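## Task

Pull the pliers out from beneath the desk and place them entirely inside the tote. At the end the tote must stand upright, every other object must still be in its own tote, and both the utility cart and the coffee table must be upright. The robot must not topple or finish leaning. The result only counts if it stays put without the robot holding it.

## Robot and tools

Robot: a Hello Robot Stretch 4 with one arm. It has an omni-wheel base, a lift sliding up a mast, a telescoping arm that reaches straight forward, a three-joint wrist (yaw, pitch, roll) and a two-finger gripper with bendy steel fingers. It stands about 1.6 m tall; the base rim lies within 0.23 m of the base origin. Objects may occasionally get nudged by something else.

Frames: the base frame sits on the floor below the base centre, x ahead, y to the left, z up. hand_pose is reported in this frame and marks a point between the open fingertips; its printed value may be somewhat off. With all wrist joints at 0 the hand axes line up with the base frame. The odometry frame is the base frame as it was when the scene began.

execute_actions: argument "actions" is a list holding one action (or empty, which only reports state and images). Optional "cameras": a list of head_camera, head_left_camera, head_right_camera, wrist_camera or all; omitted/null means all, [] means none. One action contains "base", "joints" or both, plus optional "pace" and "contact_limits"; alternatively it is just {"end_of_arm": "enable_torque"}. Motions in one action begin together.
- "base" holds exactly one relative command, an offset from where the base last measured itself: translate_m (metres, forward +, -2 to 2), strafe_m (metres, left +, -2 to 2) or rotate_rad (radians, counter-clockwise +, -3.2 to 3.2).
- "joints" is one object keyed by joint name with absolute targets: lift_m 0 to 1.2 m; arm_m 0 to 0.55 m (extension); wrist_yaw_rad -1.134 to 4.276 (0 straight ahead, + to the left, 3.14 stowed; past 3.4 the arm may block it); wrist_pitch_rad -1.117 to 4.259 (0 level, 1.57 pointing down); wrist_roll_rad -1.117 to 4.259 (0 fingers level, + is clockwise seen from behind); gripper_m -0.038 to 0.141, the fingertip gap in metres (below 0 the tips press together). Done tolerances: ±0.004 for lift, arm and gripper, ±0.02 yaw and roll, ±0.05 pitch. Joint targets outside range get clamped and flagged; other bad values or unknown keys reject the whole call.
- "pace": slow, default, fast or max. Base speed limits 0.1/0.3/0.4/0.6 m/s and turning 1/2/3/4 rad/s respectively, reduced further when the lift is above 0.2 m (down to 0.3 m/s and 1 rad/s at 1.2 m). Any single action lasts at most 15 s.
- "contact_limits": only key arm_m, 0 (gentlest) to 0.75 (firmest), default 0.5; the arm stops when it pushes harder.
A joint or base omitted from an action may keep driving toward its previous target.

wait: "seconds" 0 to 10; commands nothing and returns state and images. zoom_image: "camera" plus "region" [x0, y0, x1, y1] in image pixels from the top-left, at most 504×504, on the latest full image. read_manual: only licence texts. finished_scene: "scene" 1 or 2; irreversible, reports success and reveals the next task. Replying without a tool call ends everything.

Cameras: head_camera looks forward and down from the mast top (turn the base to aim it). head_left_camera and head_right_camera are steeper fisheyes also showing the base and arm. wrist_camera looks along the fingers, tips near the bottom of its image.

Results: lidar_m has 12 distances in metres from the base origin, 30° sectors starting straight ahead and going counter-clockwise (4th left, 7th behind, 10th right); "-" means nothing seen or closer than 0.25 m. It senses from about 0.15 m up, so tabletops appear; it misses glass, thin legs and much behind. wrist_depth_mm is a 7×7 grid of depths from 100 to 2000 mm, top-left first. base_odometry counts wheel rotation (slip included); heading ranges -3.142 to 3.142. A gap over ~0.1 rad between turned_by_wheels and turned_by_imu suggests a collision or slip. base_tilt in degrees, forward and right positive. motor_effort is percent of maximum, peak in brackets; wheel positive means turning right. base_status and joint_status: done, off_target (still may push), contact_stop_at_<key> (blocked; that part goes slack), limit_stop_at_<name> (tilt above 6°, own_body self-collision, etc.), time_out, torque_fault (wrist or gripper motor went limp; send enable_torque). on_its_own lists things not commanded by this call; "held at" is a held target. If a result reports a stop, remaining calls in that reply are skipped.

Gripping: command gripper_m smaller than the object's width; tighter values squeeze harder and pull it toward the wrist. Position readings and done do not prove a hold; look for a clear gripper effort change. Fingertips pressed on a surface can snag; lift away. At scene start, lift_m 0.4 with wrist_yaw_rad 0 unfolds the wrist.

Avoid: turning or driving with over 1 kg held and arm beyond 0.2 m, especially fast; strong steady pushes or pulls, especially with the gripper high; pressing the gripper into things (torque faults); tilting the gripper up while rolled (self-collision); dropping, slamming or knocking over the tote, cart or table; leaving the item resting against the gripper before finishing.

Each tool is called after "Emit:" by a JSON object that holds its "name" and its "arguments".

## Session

Emit:
{"name": "execute_actions", "arguments": {"actions": []}}

Scene clock: 0.00 s.
base_odometry: x=+0.000 y=+0.000 heading=+0.000 (m, m, rad; odometry frame)
turned_by_wheels: +0.000 (rad since the last result)
turned_by_imu: +0.000 (rad since the last result)
base_tilt: forward=+0.1 right=+0.2 (deg)
lidar_m: 1.77 2.59 1.97 1.37 1.37 2.18 1.43 1.41 1.35 1.35 1.63 1.80
base_status: not commanded
joint_positions: lift_m=+0.228 arm_m=-0.002 wrist_yaw_rad=+3.153 wrist_pitch_rad=-0.013 wrist_roll_rad=+0.005 gripper_m=+0.057
joint_status: not commanded
motor_effort: lift_m=+19 arm_m=+0 wrist_yaw_rad=+0 wrist_pitch_rad=-6 wrist_roll_rad=+0 gripper_m=-2 wheel_0=+0 wheel_1=-1 wheel_2=-1 (%)
hand_pose: x=-0.1203 y=+0.0842 z=+0.4096 quat_wxyz=(-0.006, +0.007, +0.003, +1.000) (m; base frame)
wrist_depth_mm: - 147 255 - - - - / - 111 146 - - - - / - 112 145 - - - - / - 124 158 - - - - / 146 - - - - - - / 220 1808 1499 1661 209 1661 1661 / 222 1138 976 609 1098 976 1060
pictures: head_camera, head_left_camera, head_right_camera, wrist_camera
Images, in order (width x height): head_camera 420x560, head_left_camera 420x672, head_right_camera 420x672, wrist_camera 616x392.

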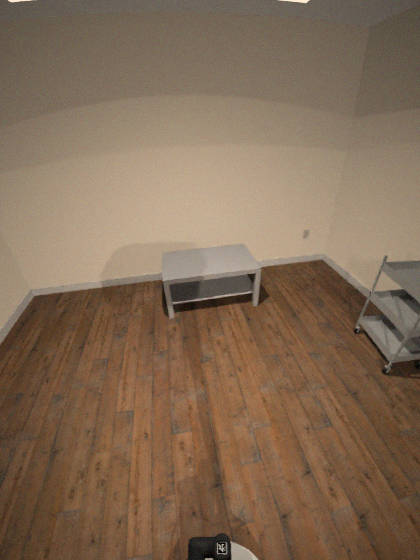

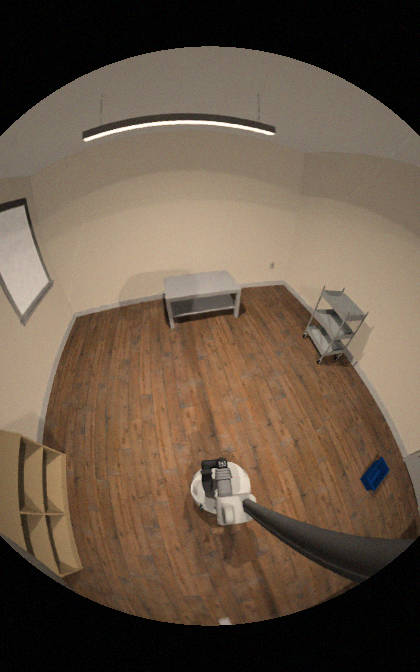

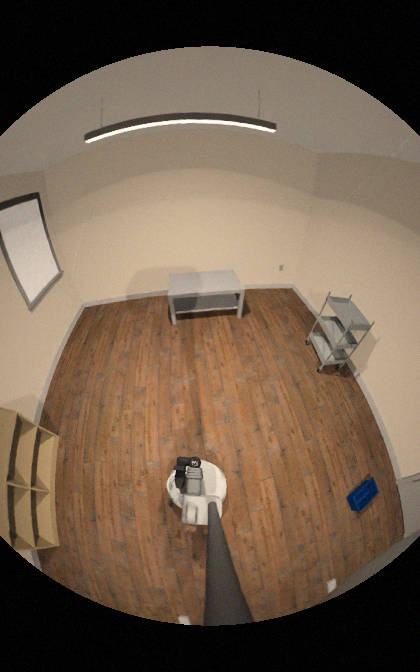

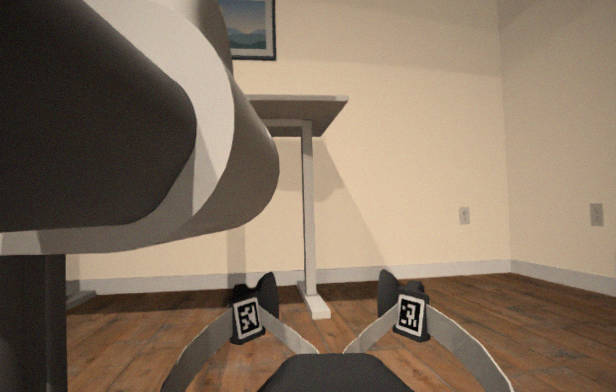

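Emit:
{"name": "execute_actions", "arguments": {"actions": [{"base": {"rotate_rad": -2.8}, "joints": {"lift_m": 0.35, "wrist_yaw_rad": 0, "gripper_m": 0.12}, "pace": "fast"}]}}

Scene clock: 24.60 s.
base_odometry: x=+0.000 y=+0.000 heading=-2.800 (m, m, rad; odometry frame)
turned_by_wheels: -2.800 (rad since the last result)
turned_by_imu: -2.836 (rad since the last result)
base_tilt: forward=+0.1 right=+0.4 (deg)
lidar_m: 1.37 1.57 1.34 1.89 1.62 1.80 1.81 2.19 1.39 1.36 1.53 1.37
base_status: done
joint_positions: lift_m=+0.350 arm_m=-0.002 wrist_yaw_rad=+0.000 wrist_pitch_rad=-0.013 wrist_roll_rad=+0.005 gripper_m=+0.120
joint_status: all done
motor_effort: lift_m=+23(24) arm_m=+0(0) wrist_yaw_rad=-1(5) wrist_pitch_rad=-7(7) wrist_roll_rad=+0(0) gripper_m=+4(2) wheel_0=+2(7) wheel_1=+1(13) wheel_2=+0(14) (%)
hand_pose: x=+0.4576 y=-0.0873 z=+0.5317 quat_wxyz=(+1.000, +0.003, -0.007, +0.000) (m; base frame)
wrist_depth_mm: - - - - 1921 1921 1808 / - - - - 1921 1336 1808 / - 1808 1618 1661 1921 1808 1756 / - - - - 1983 1863 1808 / - - - - 1983 1808 1756 / - - 207 1983 1921 212 1756 / 1430 1366 1397 155 1366 1255 1308
pictures: head_camera, head_left_camera, head_right_camera, wrist_camera
Images, in order (width x height): head_camera 420x560, head_left_camera 420x672, head_right_camera 420x672, wrist_camera 616x392.

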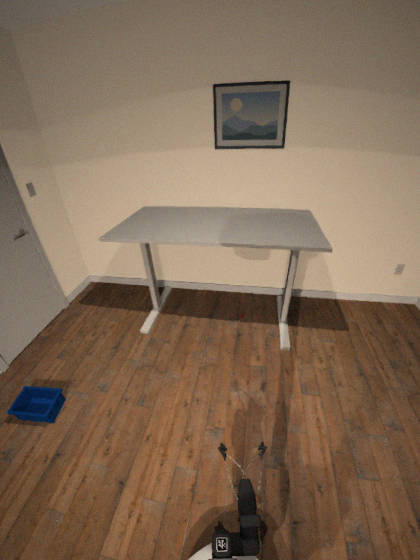

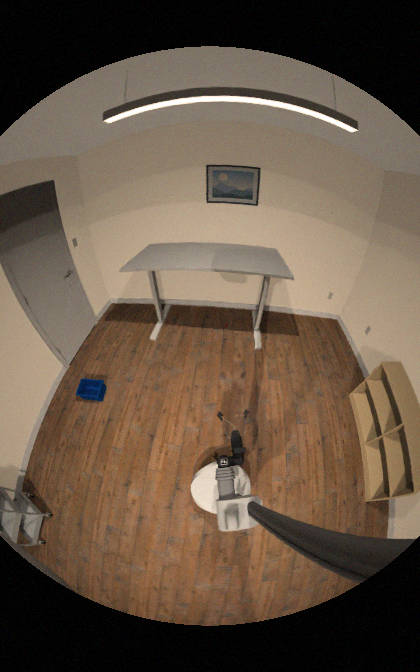

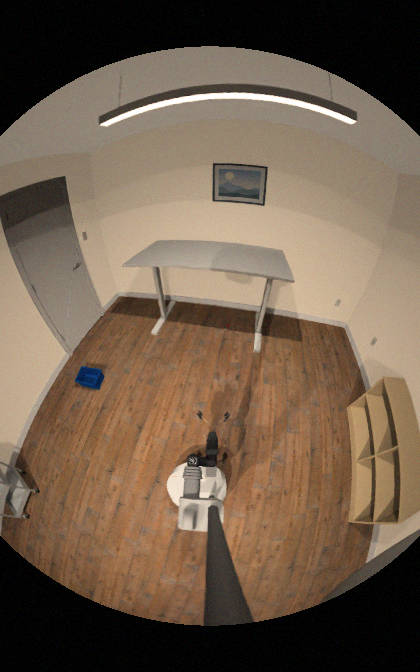

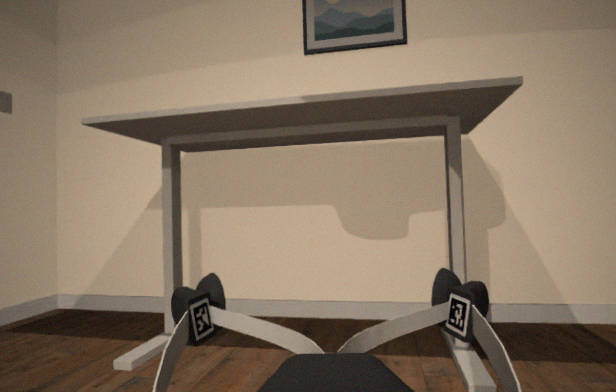

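Emit:
{"name": "zoom_image", "arguments": {"camera": "head_camera", "region": [130, 270, 310, 360]}}

Region (130, 270, 310, 360) of head_camera's 420x560 image, scaled by 2.800, with more detail than that image has.

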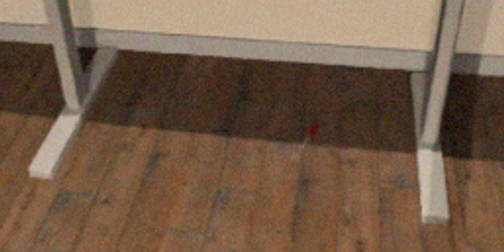

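Emit:
{"name": "zoom_image", "arguments": {"camera": "head_camera", "region": [220, 300, 260, 335]}}

Emit:
{"name": "zoom_image", "arguments": {"camera": "head_camera", "region": [0, 370, 90, 440]}}

Region (220, 300, 260, 335) of head_camera's 420x560 image, scaled by 12.600, with more detail than that image has; it fills the top 441 rows of this view, and the rest is white.

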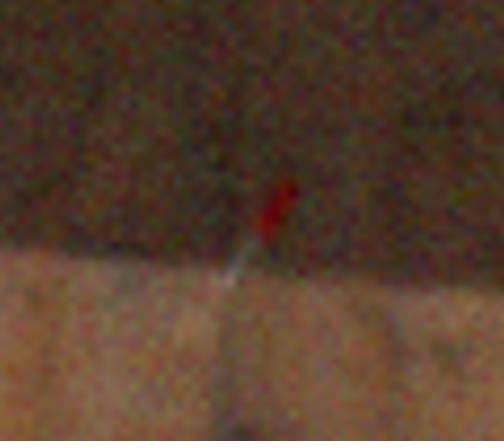

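Region (0, 370, 90, 440) of head_camera's 420x560 image, scaled by 5.600, with more detail than that image has.

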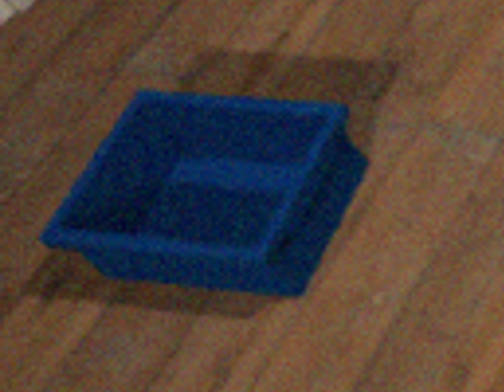

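Emit:
{"name": "execute_actions", "arguments": {"actions": [{"base": {"translate_m": 1.08}, "joints": {"lift_m": 0.21, "arm_m": 0.4, "wrist_pitch_rad": 1.55}, "pace": "max"}], "cameras": ["head_left_camera", "wrist_camera"]}}

Scene clock: 74.50 s.
base_odometry: x=-1.017 y=-0.362 heading=-2.799 (m, m, rad; odometry frame)
turned_by_wheels: +0.000 (rad since the last result)
turned_by_imu: -0.006 (rad since the last result)
base_tilt: forward=-0.2 right=+0.3 (deg)
lidar_m: 0.33 0.37 0.62 1.09 1.12 2.23 2.90 1.98 1.59 1.96 0.38 0.31
base_status: done
joint_positions: lift_m=+0.210 arm_m=+0.399 wrist_yaw_rad=+0.000 wrist_pitch_rad=+1.550 wrist_roll_rad=+0.005 gripper_m=+0.120
joint_status: all done
motor_effort: lift_m=+17(19) arm_m=+7(10) wrist_yaw_rad=+0(1) wrist_pitch_rad=+1(2) wrist_roll_rad=+1(0) gripper_m=+0(0) wheel_0=+1(10) wheel_1=+0(12) wheel_2=+1(15) (%)
hand_pose: x=+0.5756 y=-0.0874 z=+0.1000 quat_wxyz=(+0.714, +0.002, +0.700, -0.002) (m; base frame)
wrist_depth_mm: 343 340 338 334 330 329 325 / 343 338 334 332 329 325 324 / 340 336 332 329 327 324 320 / 338 332 330 329 324 322 319 / 336 332 329 327 322 320 317 / 332 330 208 324 320 212 314 / 332 329 325 155 317 315 314
pictures: head_left_camera, wrist_camera
Images, in order (width x height): head_left_camera 420x672, wrist_camera 616x392.

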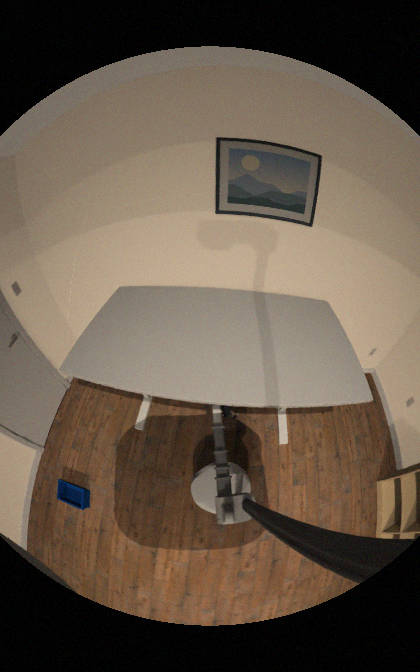

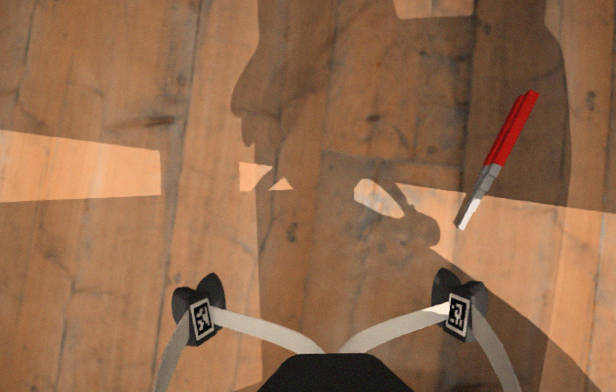

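Emit:
{"name": "zoom_image", "arguments": {"camera": "wrist_camera", "region": [420, 70, 580, 250]}}

Region (420, 70, 580, 250) of wrist_camera's 616x392 image, scaled by 2.800.

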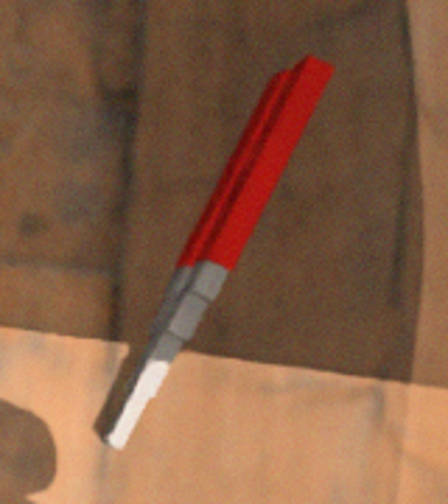

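Emit:
{"name": "execute_actions", "arguments": {"actions": [{"base": {"strafe_m": -0.07}, "joints": {"lift_m": 0.12, "arm_m": 0.369, "wrist_yaw_rad": -0.494, "wrist_pitch_rad": 0.88, "gripper_m": 0.065}, "pace": "fast"}], "cameras": ["wrist_camera"]}}

Scene clock: 195.97 s.
base_odometry: x=-1.041 y=-0.296 heading=-2.799 (m, m, rad; odometry frame)
turned_by_wheels: +0.000 (rad since the last result)
turned_by_imu: -0.001 (rad since the last result)
base_tilt: forward=+0.1 right=+0.5 (deg)
lidar_m: 0.32 0.35 0.57 1.17 1.24 2.32 2.90 1.88 1.52 1.88 0.38 0.32
base_status: done
joint_positions: lift_m=+0.120 arm_m=+0.370 wrist_yaw_rad=-0.494 wrist_pitch_rad=+0.882 wrist_roll_rad=+0.005 gripper_m=+0.065
joint_status: all done
motor_effort: lift_m=+15(12) arm_m=-8(8) wrist_yaw_rad=+0(3) wrist_pitch_rad=-6(12) wrist_roll_rad=+0(0) gripper_m=+0(2) wheel_0=+0(10) wheel_1=+1(13) wheel_2=-1(1) (%)
hand_pose: x=+0.6614 y=-0.1639 z=+0.0759 quat_wxyz=(+0.877, +0.107, +0.413, -0.222) (m; base frame)
wrist_depth_mm: 452 484 512 564 585 549 585 / 492 512 517 512 496 488 439 / 455 449 439 427 424 418 410 / 394 387 382 375 370 366 359 / 343 340 336 330 329 322 319 / 307 304 289 291 213 290 289 / 277 273 266 211 266 256 259
pictures: wrist_camera
Images, in order (width x height): wrist_camera 616x392.

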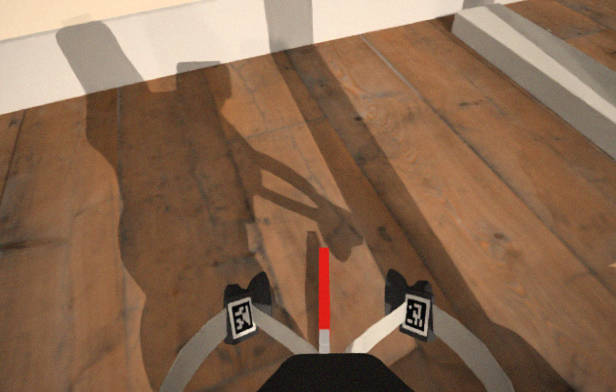

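Emit:
{"name": "zoom_image", "arguments": {"camera": "wrist_camera", "region": [210, 220, 450, 392]}}

Region (210, 220, 450, 392) of wrist_camera's 616x392 image, scaled by 2.100; it fills the top 361 rows of this view, and the rest is white.

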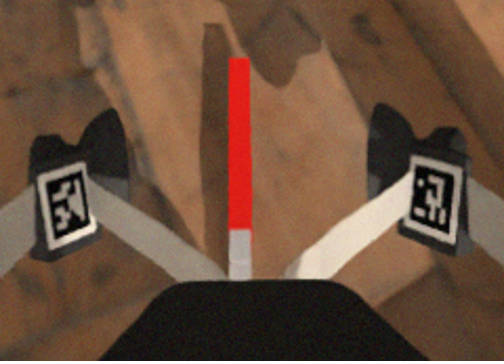

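Emit:
{"name": "execute_actions", "arguments": {"actions": [{"joints": {"lift_m": 0.079, "arm_m": 0.377, "gripper_m": 0.035}, "pace": "fast"}], "cameras": ["wrist_camera"]}}

Scene clock: 240.67 s.
base_odometry: x=-1.041 y=-0.296 heading=-2.799 (m, m, rad; odometry frame)
turned_by_wheels: +0.000 (rad since the last result)
turned_by_imu: +0.000 (rad since the last result)
base_tilt: forward=-0.1 right=+0.5 (deg)
lidar_m: 0.30 0.33 0.57 1.18 1.23 2.31 2.89 1.88 1.52 1.89 0.41 0.31
base_status: not commanded
joint_positions: lift_m=+0.079 arm_m=+0.376 wrist_yaw_rad=-0.494 wrist_pitch_rad=+0.882 wrist_roll_rad=+0.005 gripper_m=+0.035
joint_status: all done
motor_effort: lift_m=+14(12) arm_m=+8(5) wrist_yaw_rad=+0(1) wrist_pitch_rad=-2(5) wrist_roll_rad=+0(0) gripper_m=-2(1) wheel_0=+0(0) wheel_1=+1(1) wheel_2=-1(1) (%)
hand_pose: x=+0.6666 y=-0.1639 z=+0.0350 quat_wxyz=(+0.877, +0.107, +0.413, -0.222) (m; base frame)
wrist_depth_mm: 445 473 500 525 517 492 439 / 462 455 442 433 427 421 402 / 389 382 377 373 362 359 351 / 336 330 325 322 317 310 307 / 294 291 287 283 279 276 273 / 262 259 253 239 197 249 246 / 236 235 224 190 226 217 223
pictures: wrist_camera
Images, in order (width x height): wrist_camera 616x392.

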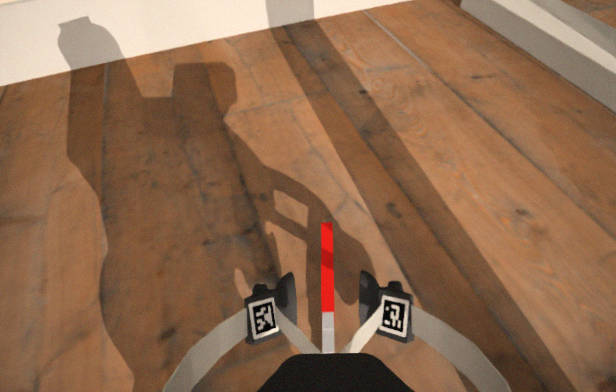

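Emit:
{"name": "zoom_image", "arguments": {"camera": "wrist_camera", "region": [230, 210, 430, 370]}}

Region (230, 210, 430, 370) of wrist_camera's 616x392 image, scaled by 2.520; it fills the top 403 rows of this view, and the rest is white.

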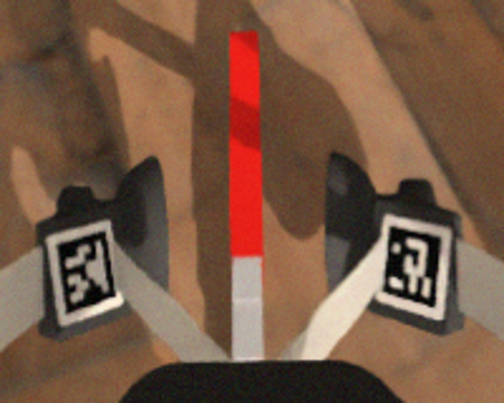

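Emit:
{"name": "execute_actions", "arguments": {"actions": [{"joints": {"gripper_m": -0.033}}], "cameras": ["wrist_camera"]}}

Scene clock: 248.47 s.
base_odometry: x=-1.041 y=-0.296 heading=-2.799 (m, m, rad; odometry frame)
turned_by_wheels: +0.000 (rad since the last result)
turned_by_imu: +0.000 (rad since the last result)
base_tilt: forward=+0.0 right=+0.5 (deg)
lidar_m: 0.28 0.34 0.57 1.19 1.19 2.32 2.87 1.86 1.50 1.87 0.40 0.30
base_status: not commanded
joint_positions: lift_m=+0.079 arm_m=+0.376 wrist_yaw_rad=-0.494 wrist_pitch_rad=+0.882 wrist_roll_rad=+0.005 gripper_m=-0.033
joint_status: all done
motor_effort: lift_m=+14(14) arm_m=+8(7) wrist_yaw_rad=+0(0) wrist_pitch_rad=-6(4) wrist_roll_rad=+0(0) gripper_m=-16(14) wheel_0=-1(1) wheel_1=+1(1) wheel_2=-1(1) (%)
hand_pose: x=+0.6666 y=-0.1639 z=+0.0349 quat_wxyz=(+0.877, +0.107, +0.413, -0.222) (m; base frame)
wrist_depth_mm: 445 473 500 525 512 488 439 / 462 452 442 436 424 418 402 / 389 382 375 368 362 355 353 / 334 329 325 320 315 312 307 / 294 289 286 281 278 274 272 / 262 259 256 203 188 248 245 / 235 234 224 220 221 156 222
pictures: wrist_camera
Images, in order (width x height): wrist_camera 616x392.

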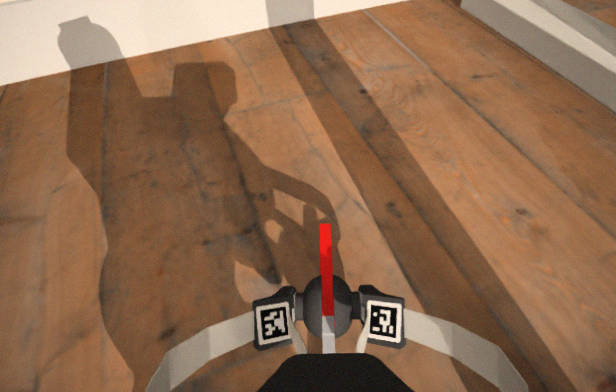

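Emit:
{"name": "execute_actions", "arguments": {"actions": [{"base": {"rotate_rad": 1.812}, "joints": {"lift_m": 0.2, "arm_m": 0.32, "wrist_yaw_rad": -0.31}, "pace": "fast"}], "cameras": ["head_camera", "wrist_camera"]}}

Scene clock: 323.27 s.
base_odometry: x=-1.041 y=-0.296 heading=-0.988 (m, m, rad; odometry frame)
turned_by_wheels: +1.812 (rad since the last result)
turned_by_imu: +1.835 (rad since the last result)
base_tilt: forward=+0.1 right=+0.4 (deg)
lidar_m: 1.16 2.30 2.87 3.04 1.64 1.52 0.54 0.34 0.31 0.31 0.41 0.94
base_status: done
joint_positions: lift_m=+0.200 arm_m=+0.321 wrist_yaw_rad=-0.310 wrist_pitch_rad=+0.882 wrist_roll_rad=+0.005 gripper_m=-0.033
joint_status: all done
motor_effort: lift_m=+24(24) arm_m=-8(11) wrist_yaw_rad=-1(5) wrist_pitch_rad=-5(6) wrist_roll_rad=+0(0) gripper_m=-18(19) wheel_0=-1(14) wheel_1=-2(11) wheel_2=+1(13) (%)
hand_pose: x=+0.6403 y=-0.1392 z=+0.1551 quat_wxyz=(+0.893, +0.068, +0.421, -0.141) (m; base frame)
wrist_depth_mm: 866 621 715 798 768 759 750 / 699 661 661 647 640 621 621 / 585 574 559 554 539 535 525 / 508 492 488 480 473 466 462 / 439 436 430 421 418 413 407 / 392 389 382 202 189 370 366 / 353 349 336 276 332 155 334
pictures: head_camera, wrist_camera
Images, in order (width x height): head_camera 420x560, wrist_camera 616x392.

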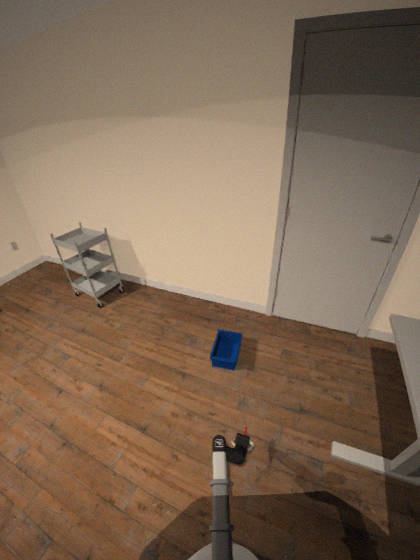

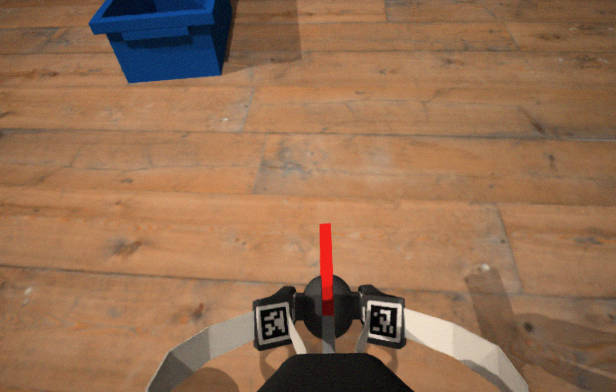

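The pliers are held securely. Next I'll check the tote's exact position.

Emit:
{"name": "zoom_image", "arguments": {"camera": "head_camera", "region": [190, 315, 270, 385]}}

Region (190, 315, 270, 385) of head_camera's 420x560 image, scaled by 6.300, with more detail than that image has; it fills the top 441 rows of this view, and the rest is white.

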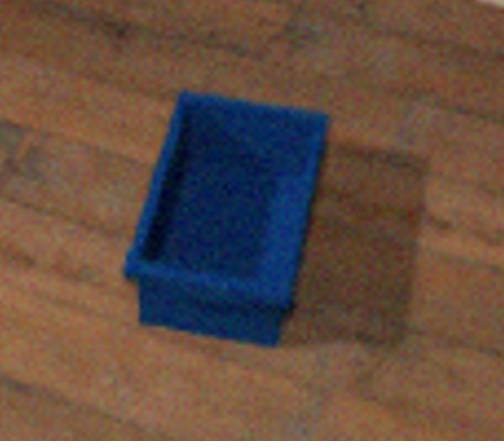

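Emit:
{"name": "execute_actions", "arguments": {"actions": [{"base": {"translate_m": 0.545}, "joints": {"lift_m": 0.27, "arm_m": 0.49, "wrist_yaw_rad": 0.0, "wrist_pitch_rad": 0.98}, "pace": "max"}], "cameras": ["head_camera", "wrist_camera"]}}

Scene clock: 387.20 s.
base_odometry: x=-0.740 y=-0.751 heading=-0.987 (m, m, rad; odometry frame)
turned_by_wheels: +0.000 (rad since the last result)
turned_by_imu: -0.003 (rad since the last result)
base_tilt: forward=-0.1 right=+0.3 (deg)
lidar_m: 0.63 1.72 2.65 2.71 2.14 2.00 0.91 0.59 0.53 0.53 0.71 1.31
base_status: done
joint_positions: lift_m=+0.270 arm_m=+0.489 wrist_yaw_rad=+0.000 wrist_pitch_rad=+0.982 wrist_roll_rad=+0.005 gripper_m=-0.033
joint_status: all done
motor_effort: lift_m=+23(31) arm_m=+8(11) wrist_yaw_rad=+0(8) wrist_pitch_rad=-3(7) wrist_roll_rad=+0(0) gripper_m=-18(18) wheel_0=+3(9) wheel_1=+0(9) wheel_2=+2(14) (%)
hand_pose: x=+0.8199 y=-0.0874 z=+0.2081 quat_wxyz=(+0.882, +0.002, +0.471, -0.001) (m; base frame)
wrist_depth_mm: 820 788 778 723 676 615 564 / 707 699 668 661 654 647 609 / 615 603 591 585 569 564 564 / 544 535 525 521 512 508 500 / 492 484 469 410 368 455 455 / 442 436 345 203 188 415 415 / 404 402 289 301 277 155 382
pictures: head_camera, wrist_camera
Images, in order (width x height): head_camera 420x560, wrist_camera 616x392.

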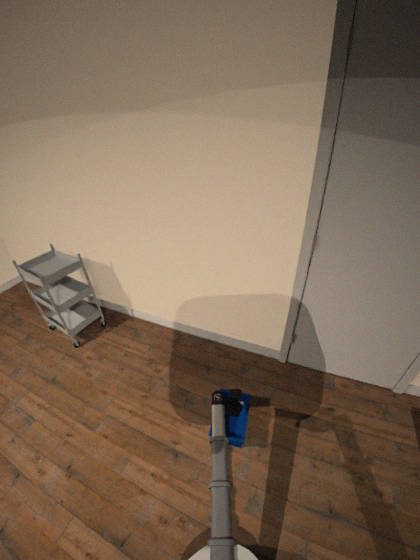

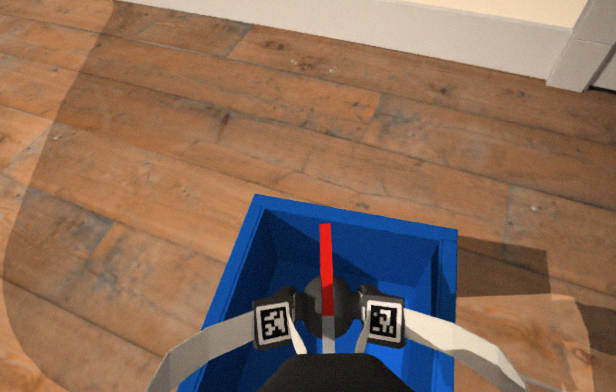

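Emit:
{"name": "zoom_image", "arguments": {"camera": "wrist_camera", "region": [160, 180, 500, 392]}}

Emit:
{"name": "zoom_image", "arguments": {"camera": "head_camera", "region": [190, 375, 280, 460]}}

Region (160, 180, 500, 392) of wrist_camera's 616x392 image, scaled by 1.482; it fills the top 314 rows of this view, and the rest is white.

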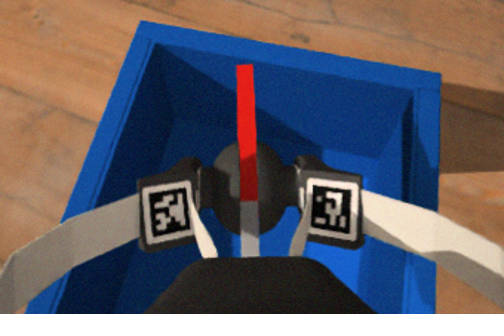

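Region (190, 375, 280, 460) of head_camera's 420x560 image, scaled by 5.600, with more detail than that image has.

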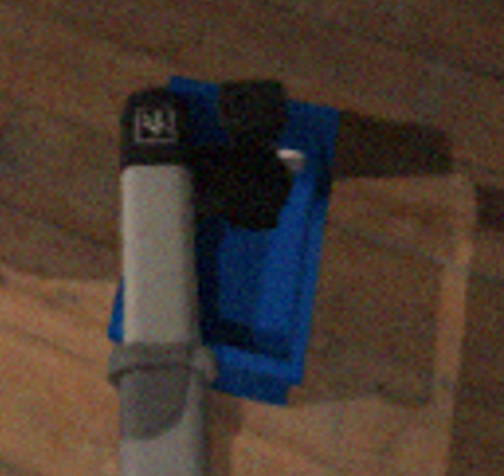

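Emit:
{"name": "execute_actions", "arguments": {"actions": [{"joints": {"lift_m": 0.106, "wrist_yaw_rad": 0.08}, "pace": "fast"}], "cameras": ["head_camera", "wrist_camera"]}}

Scene clock: 430.37 s.
base_odometry: x=-0.740 y=-0.751 heading=-0.987 (m, m, rad; odometry frame)
turned_by_wheels: +0.000 (rad since the last result)
turned_by_imu: +0.000 (rad since the last result)
base_tilt: forward=+0.1 right=+0.5 (deg)
lidar_m: 0.61 1.76 2.66 2.72 2.18 2.00 0.91 0.58 0.53 0.57 0.74 1.33
base_status: not commanded
joint_positions: lift_m=+0.106 arm_m=+0.489 wrist_yaw_rad=+0.080 wrist_pitch_rad=+0.982 wrist_roll_rad=+0.005 gripper_m=-0.033
joint_status: all done
motor_effort: lift_m=+15(19) arm_m=+7(7) wrist_yaw_rad=+1(3) wrist_pitch_rad=-4(5) wrist_roll_rad=+1(0) gripper_m=-17(17) wheel_0=+3(3) wheel_1=-1(0) wheel_2=+2(2) (%)
hand_pose: x=+0.8263 y=-0.0744 z=+0.0447 quat_wxyz=(+0.881, -0.016, +0.471, +0.034) (m; base frame)
wrist_depth_mm: 504 492 480 469 459 455 449 / 430 421 397 232 220 389 387 / 375 370 213 267 240 217 194 / 334 322 215 307 289 251 181 / 300 166 234 283 281 267 166 / 272 158 222 203 189 225 157 / 136 157 233 225 231 155 146
pictures: head_camera, wrist_camera
Images, in order (width x height): head_camera 420x560, wrist_camera 616x392.

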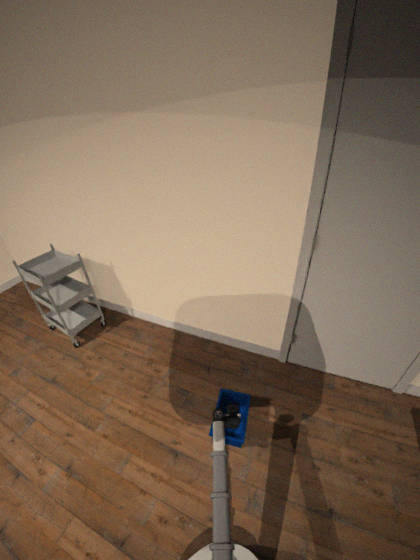

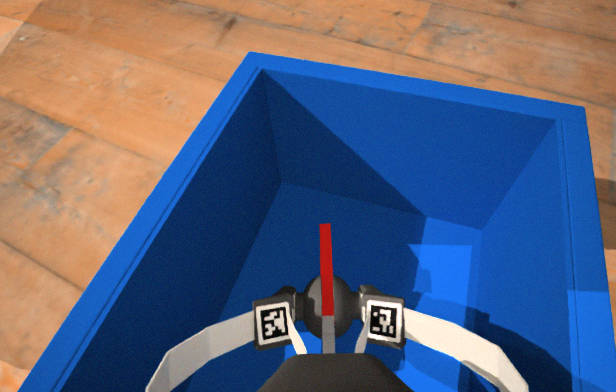

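Emit:
{"name": "execute_actions", "arguments": {"actions": [{"joints": {"gripper_m": 0.035}}], "cameras": ["wrist_camera"]}}

Scene clock: 444.83 s.
base_odometry: x=-0.740 y=-0.751 heading=-0.987 (m, m, rad; odometry frame)
turned_by_wheels: +0.000 (rad since the last result)
turned_by_imu: +0.000 (rad since the last result)
base_tilt: forward=+0.1 right=+0.3 (deg)
lidar_m: 0.62 1.71 2.67 2.71 2.18 1.97 0.87 0.61 0.52 0.54 0.74 1.32
base_status: not commanded
joint_positions: lift_m=+0.106 arm_m=+0.489 wrist_yaw_rad=+0.080 wrist_pitch_rad=+0.982 wrist_roll_rad=+0.005 gripper_m=+0.035
joint_status: all done
motor_effort: lift_m=+15(15) arm_m=+8(7) wrist_yaw_rad=+0(1) wrist_pitch_rad=-2(5) wrist_roll_rad=+0(1) gripper_m=-5(18) wheel_0=+3(3) wheel_1=+0(0) wheel_2=+2(2) (%)
hand_pose: x=+0.8263 y=-0.0744 z=+0.0447 quat_wxyz=(+0.881, -0.016, +0.471, +0.034) (m; base frame)
wrist_depth_mm: 504 496 480 473 462 452 449 / 430 421 397 231 221 392 387 / 377 370 213 267 241 217 195 / 334 324 215 309 289 252 181 / 300 166 234 283 281 267 166 / 271 158 218 251 198 231 157 / 136 166 233 195 236 164 147
pictures: wrist_camera
Images, in order (width x height): wrist_camera 616x392.

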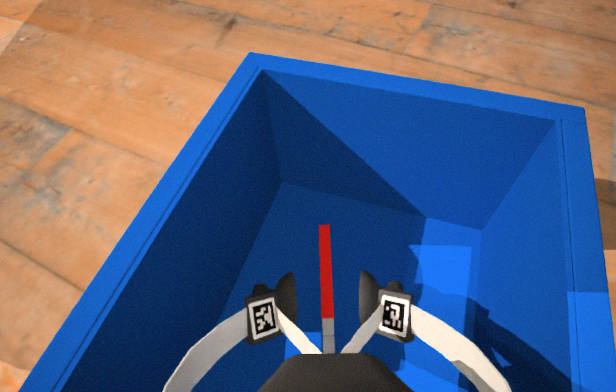

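Emit:
{"name": "execute_actions", "arguments": {"actions": [{"joints": {"lift_m": 0.24}, "pace": "max"}], "cameras": ["head_camera", "wrist_camera"]}}

Scene clock: 453.90 s.
base_odometry: x=-0.740 y=-0.751 heading=-0.987 (m, m, rad; odometry frame)
turned_by_wheels: +0.000 (rad since the last result)
turned_by_imu: +0.000 (rad since the last result)
base_tilt: forward=+0.0 right=+0.6 (deg)
lidar_m: 0.64 1.73 2.66 2.70 2.15 1.98 0.92 0.60 0.53 0.54 0.72 1.32
base_status: not commanded
joint_positions: lift_m=+0.240 arm_m=+0.489 wrist_yaw_rad=+0.080 wrist_pitch_rad=+0.981 wrist_roll_rad=+0.005 gripper_m=+0.035
joint_status: all done
motor_effort: lift_m=+23(27) arm_m=+7(7) wrist_yaw_rad=+0(1) wrist_pitch_rad=-4(4) wrist_roll_rad=+1(0) gripper_m=-2(3) wheel_0=+3(3) wheel_1=+0(0) wheel_2=+2(2) (%)
hand_pose: x=+0.8265 y=-0.0743 z=+0.1782 quat_wxyz=(+0.881, -0.016, +0.471, +0.034) (m; base frame)
wrist_depth_mm: 768 741 732 707 668 603 559 / 654 640 627 615 609 597 591 / 569 559 549 544 535 530 517 / 508 500 492 347 477 473 462 / 452 449 433 399 357 338 421 / 413 407 286 384 196 347 384 / 375 373 287 262 351 253 353
pictures: head_camera, wrist_camera
Images, in order (width x height): head_camera 420x560, wrist_camera 616x392.

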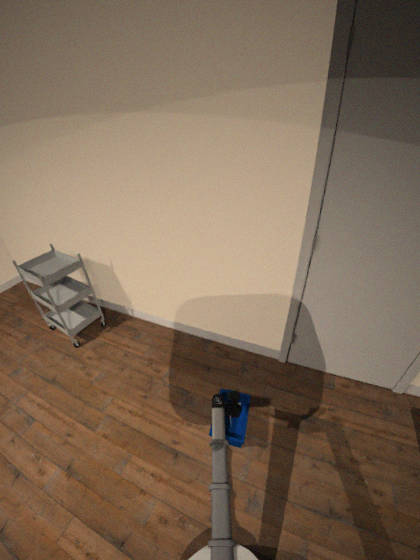

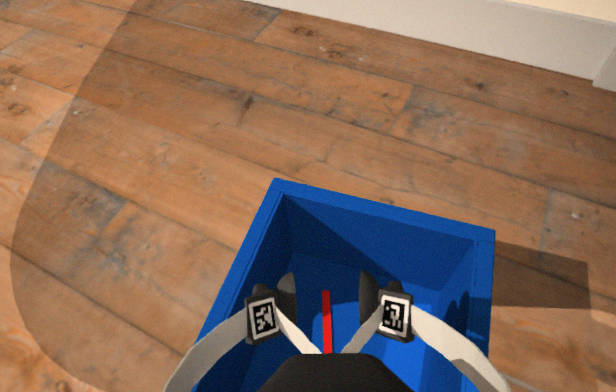

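The pliers are resting on the floor of the upright tote, and the gripper is clear of it.

Emit:
{"name": "finished_scene", "arguments": {"scene": 2}}

The scene is finished: the task was done.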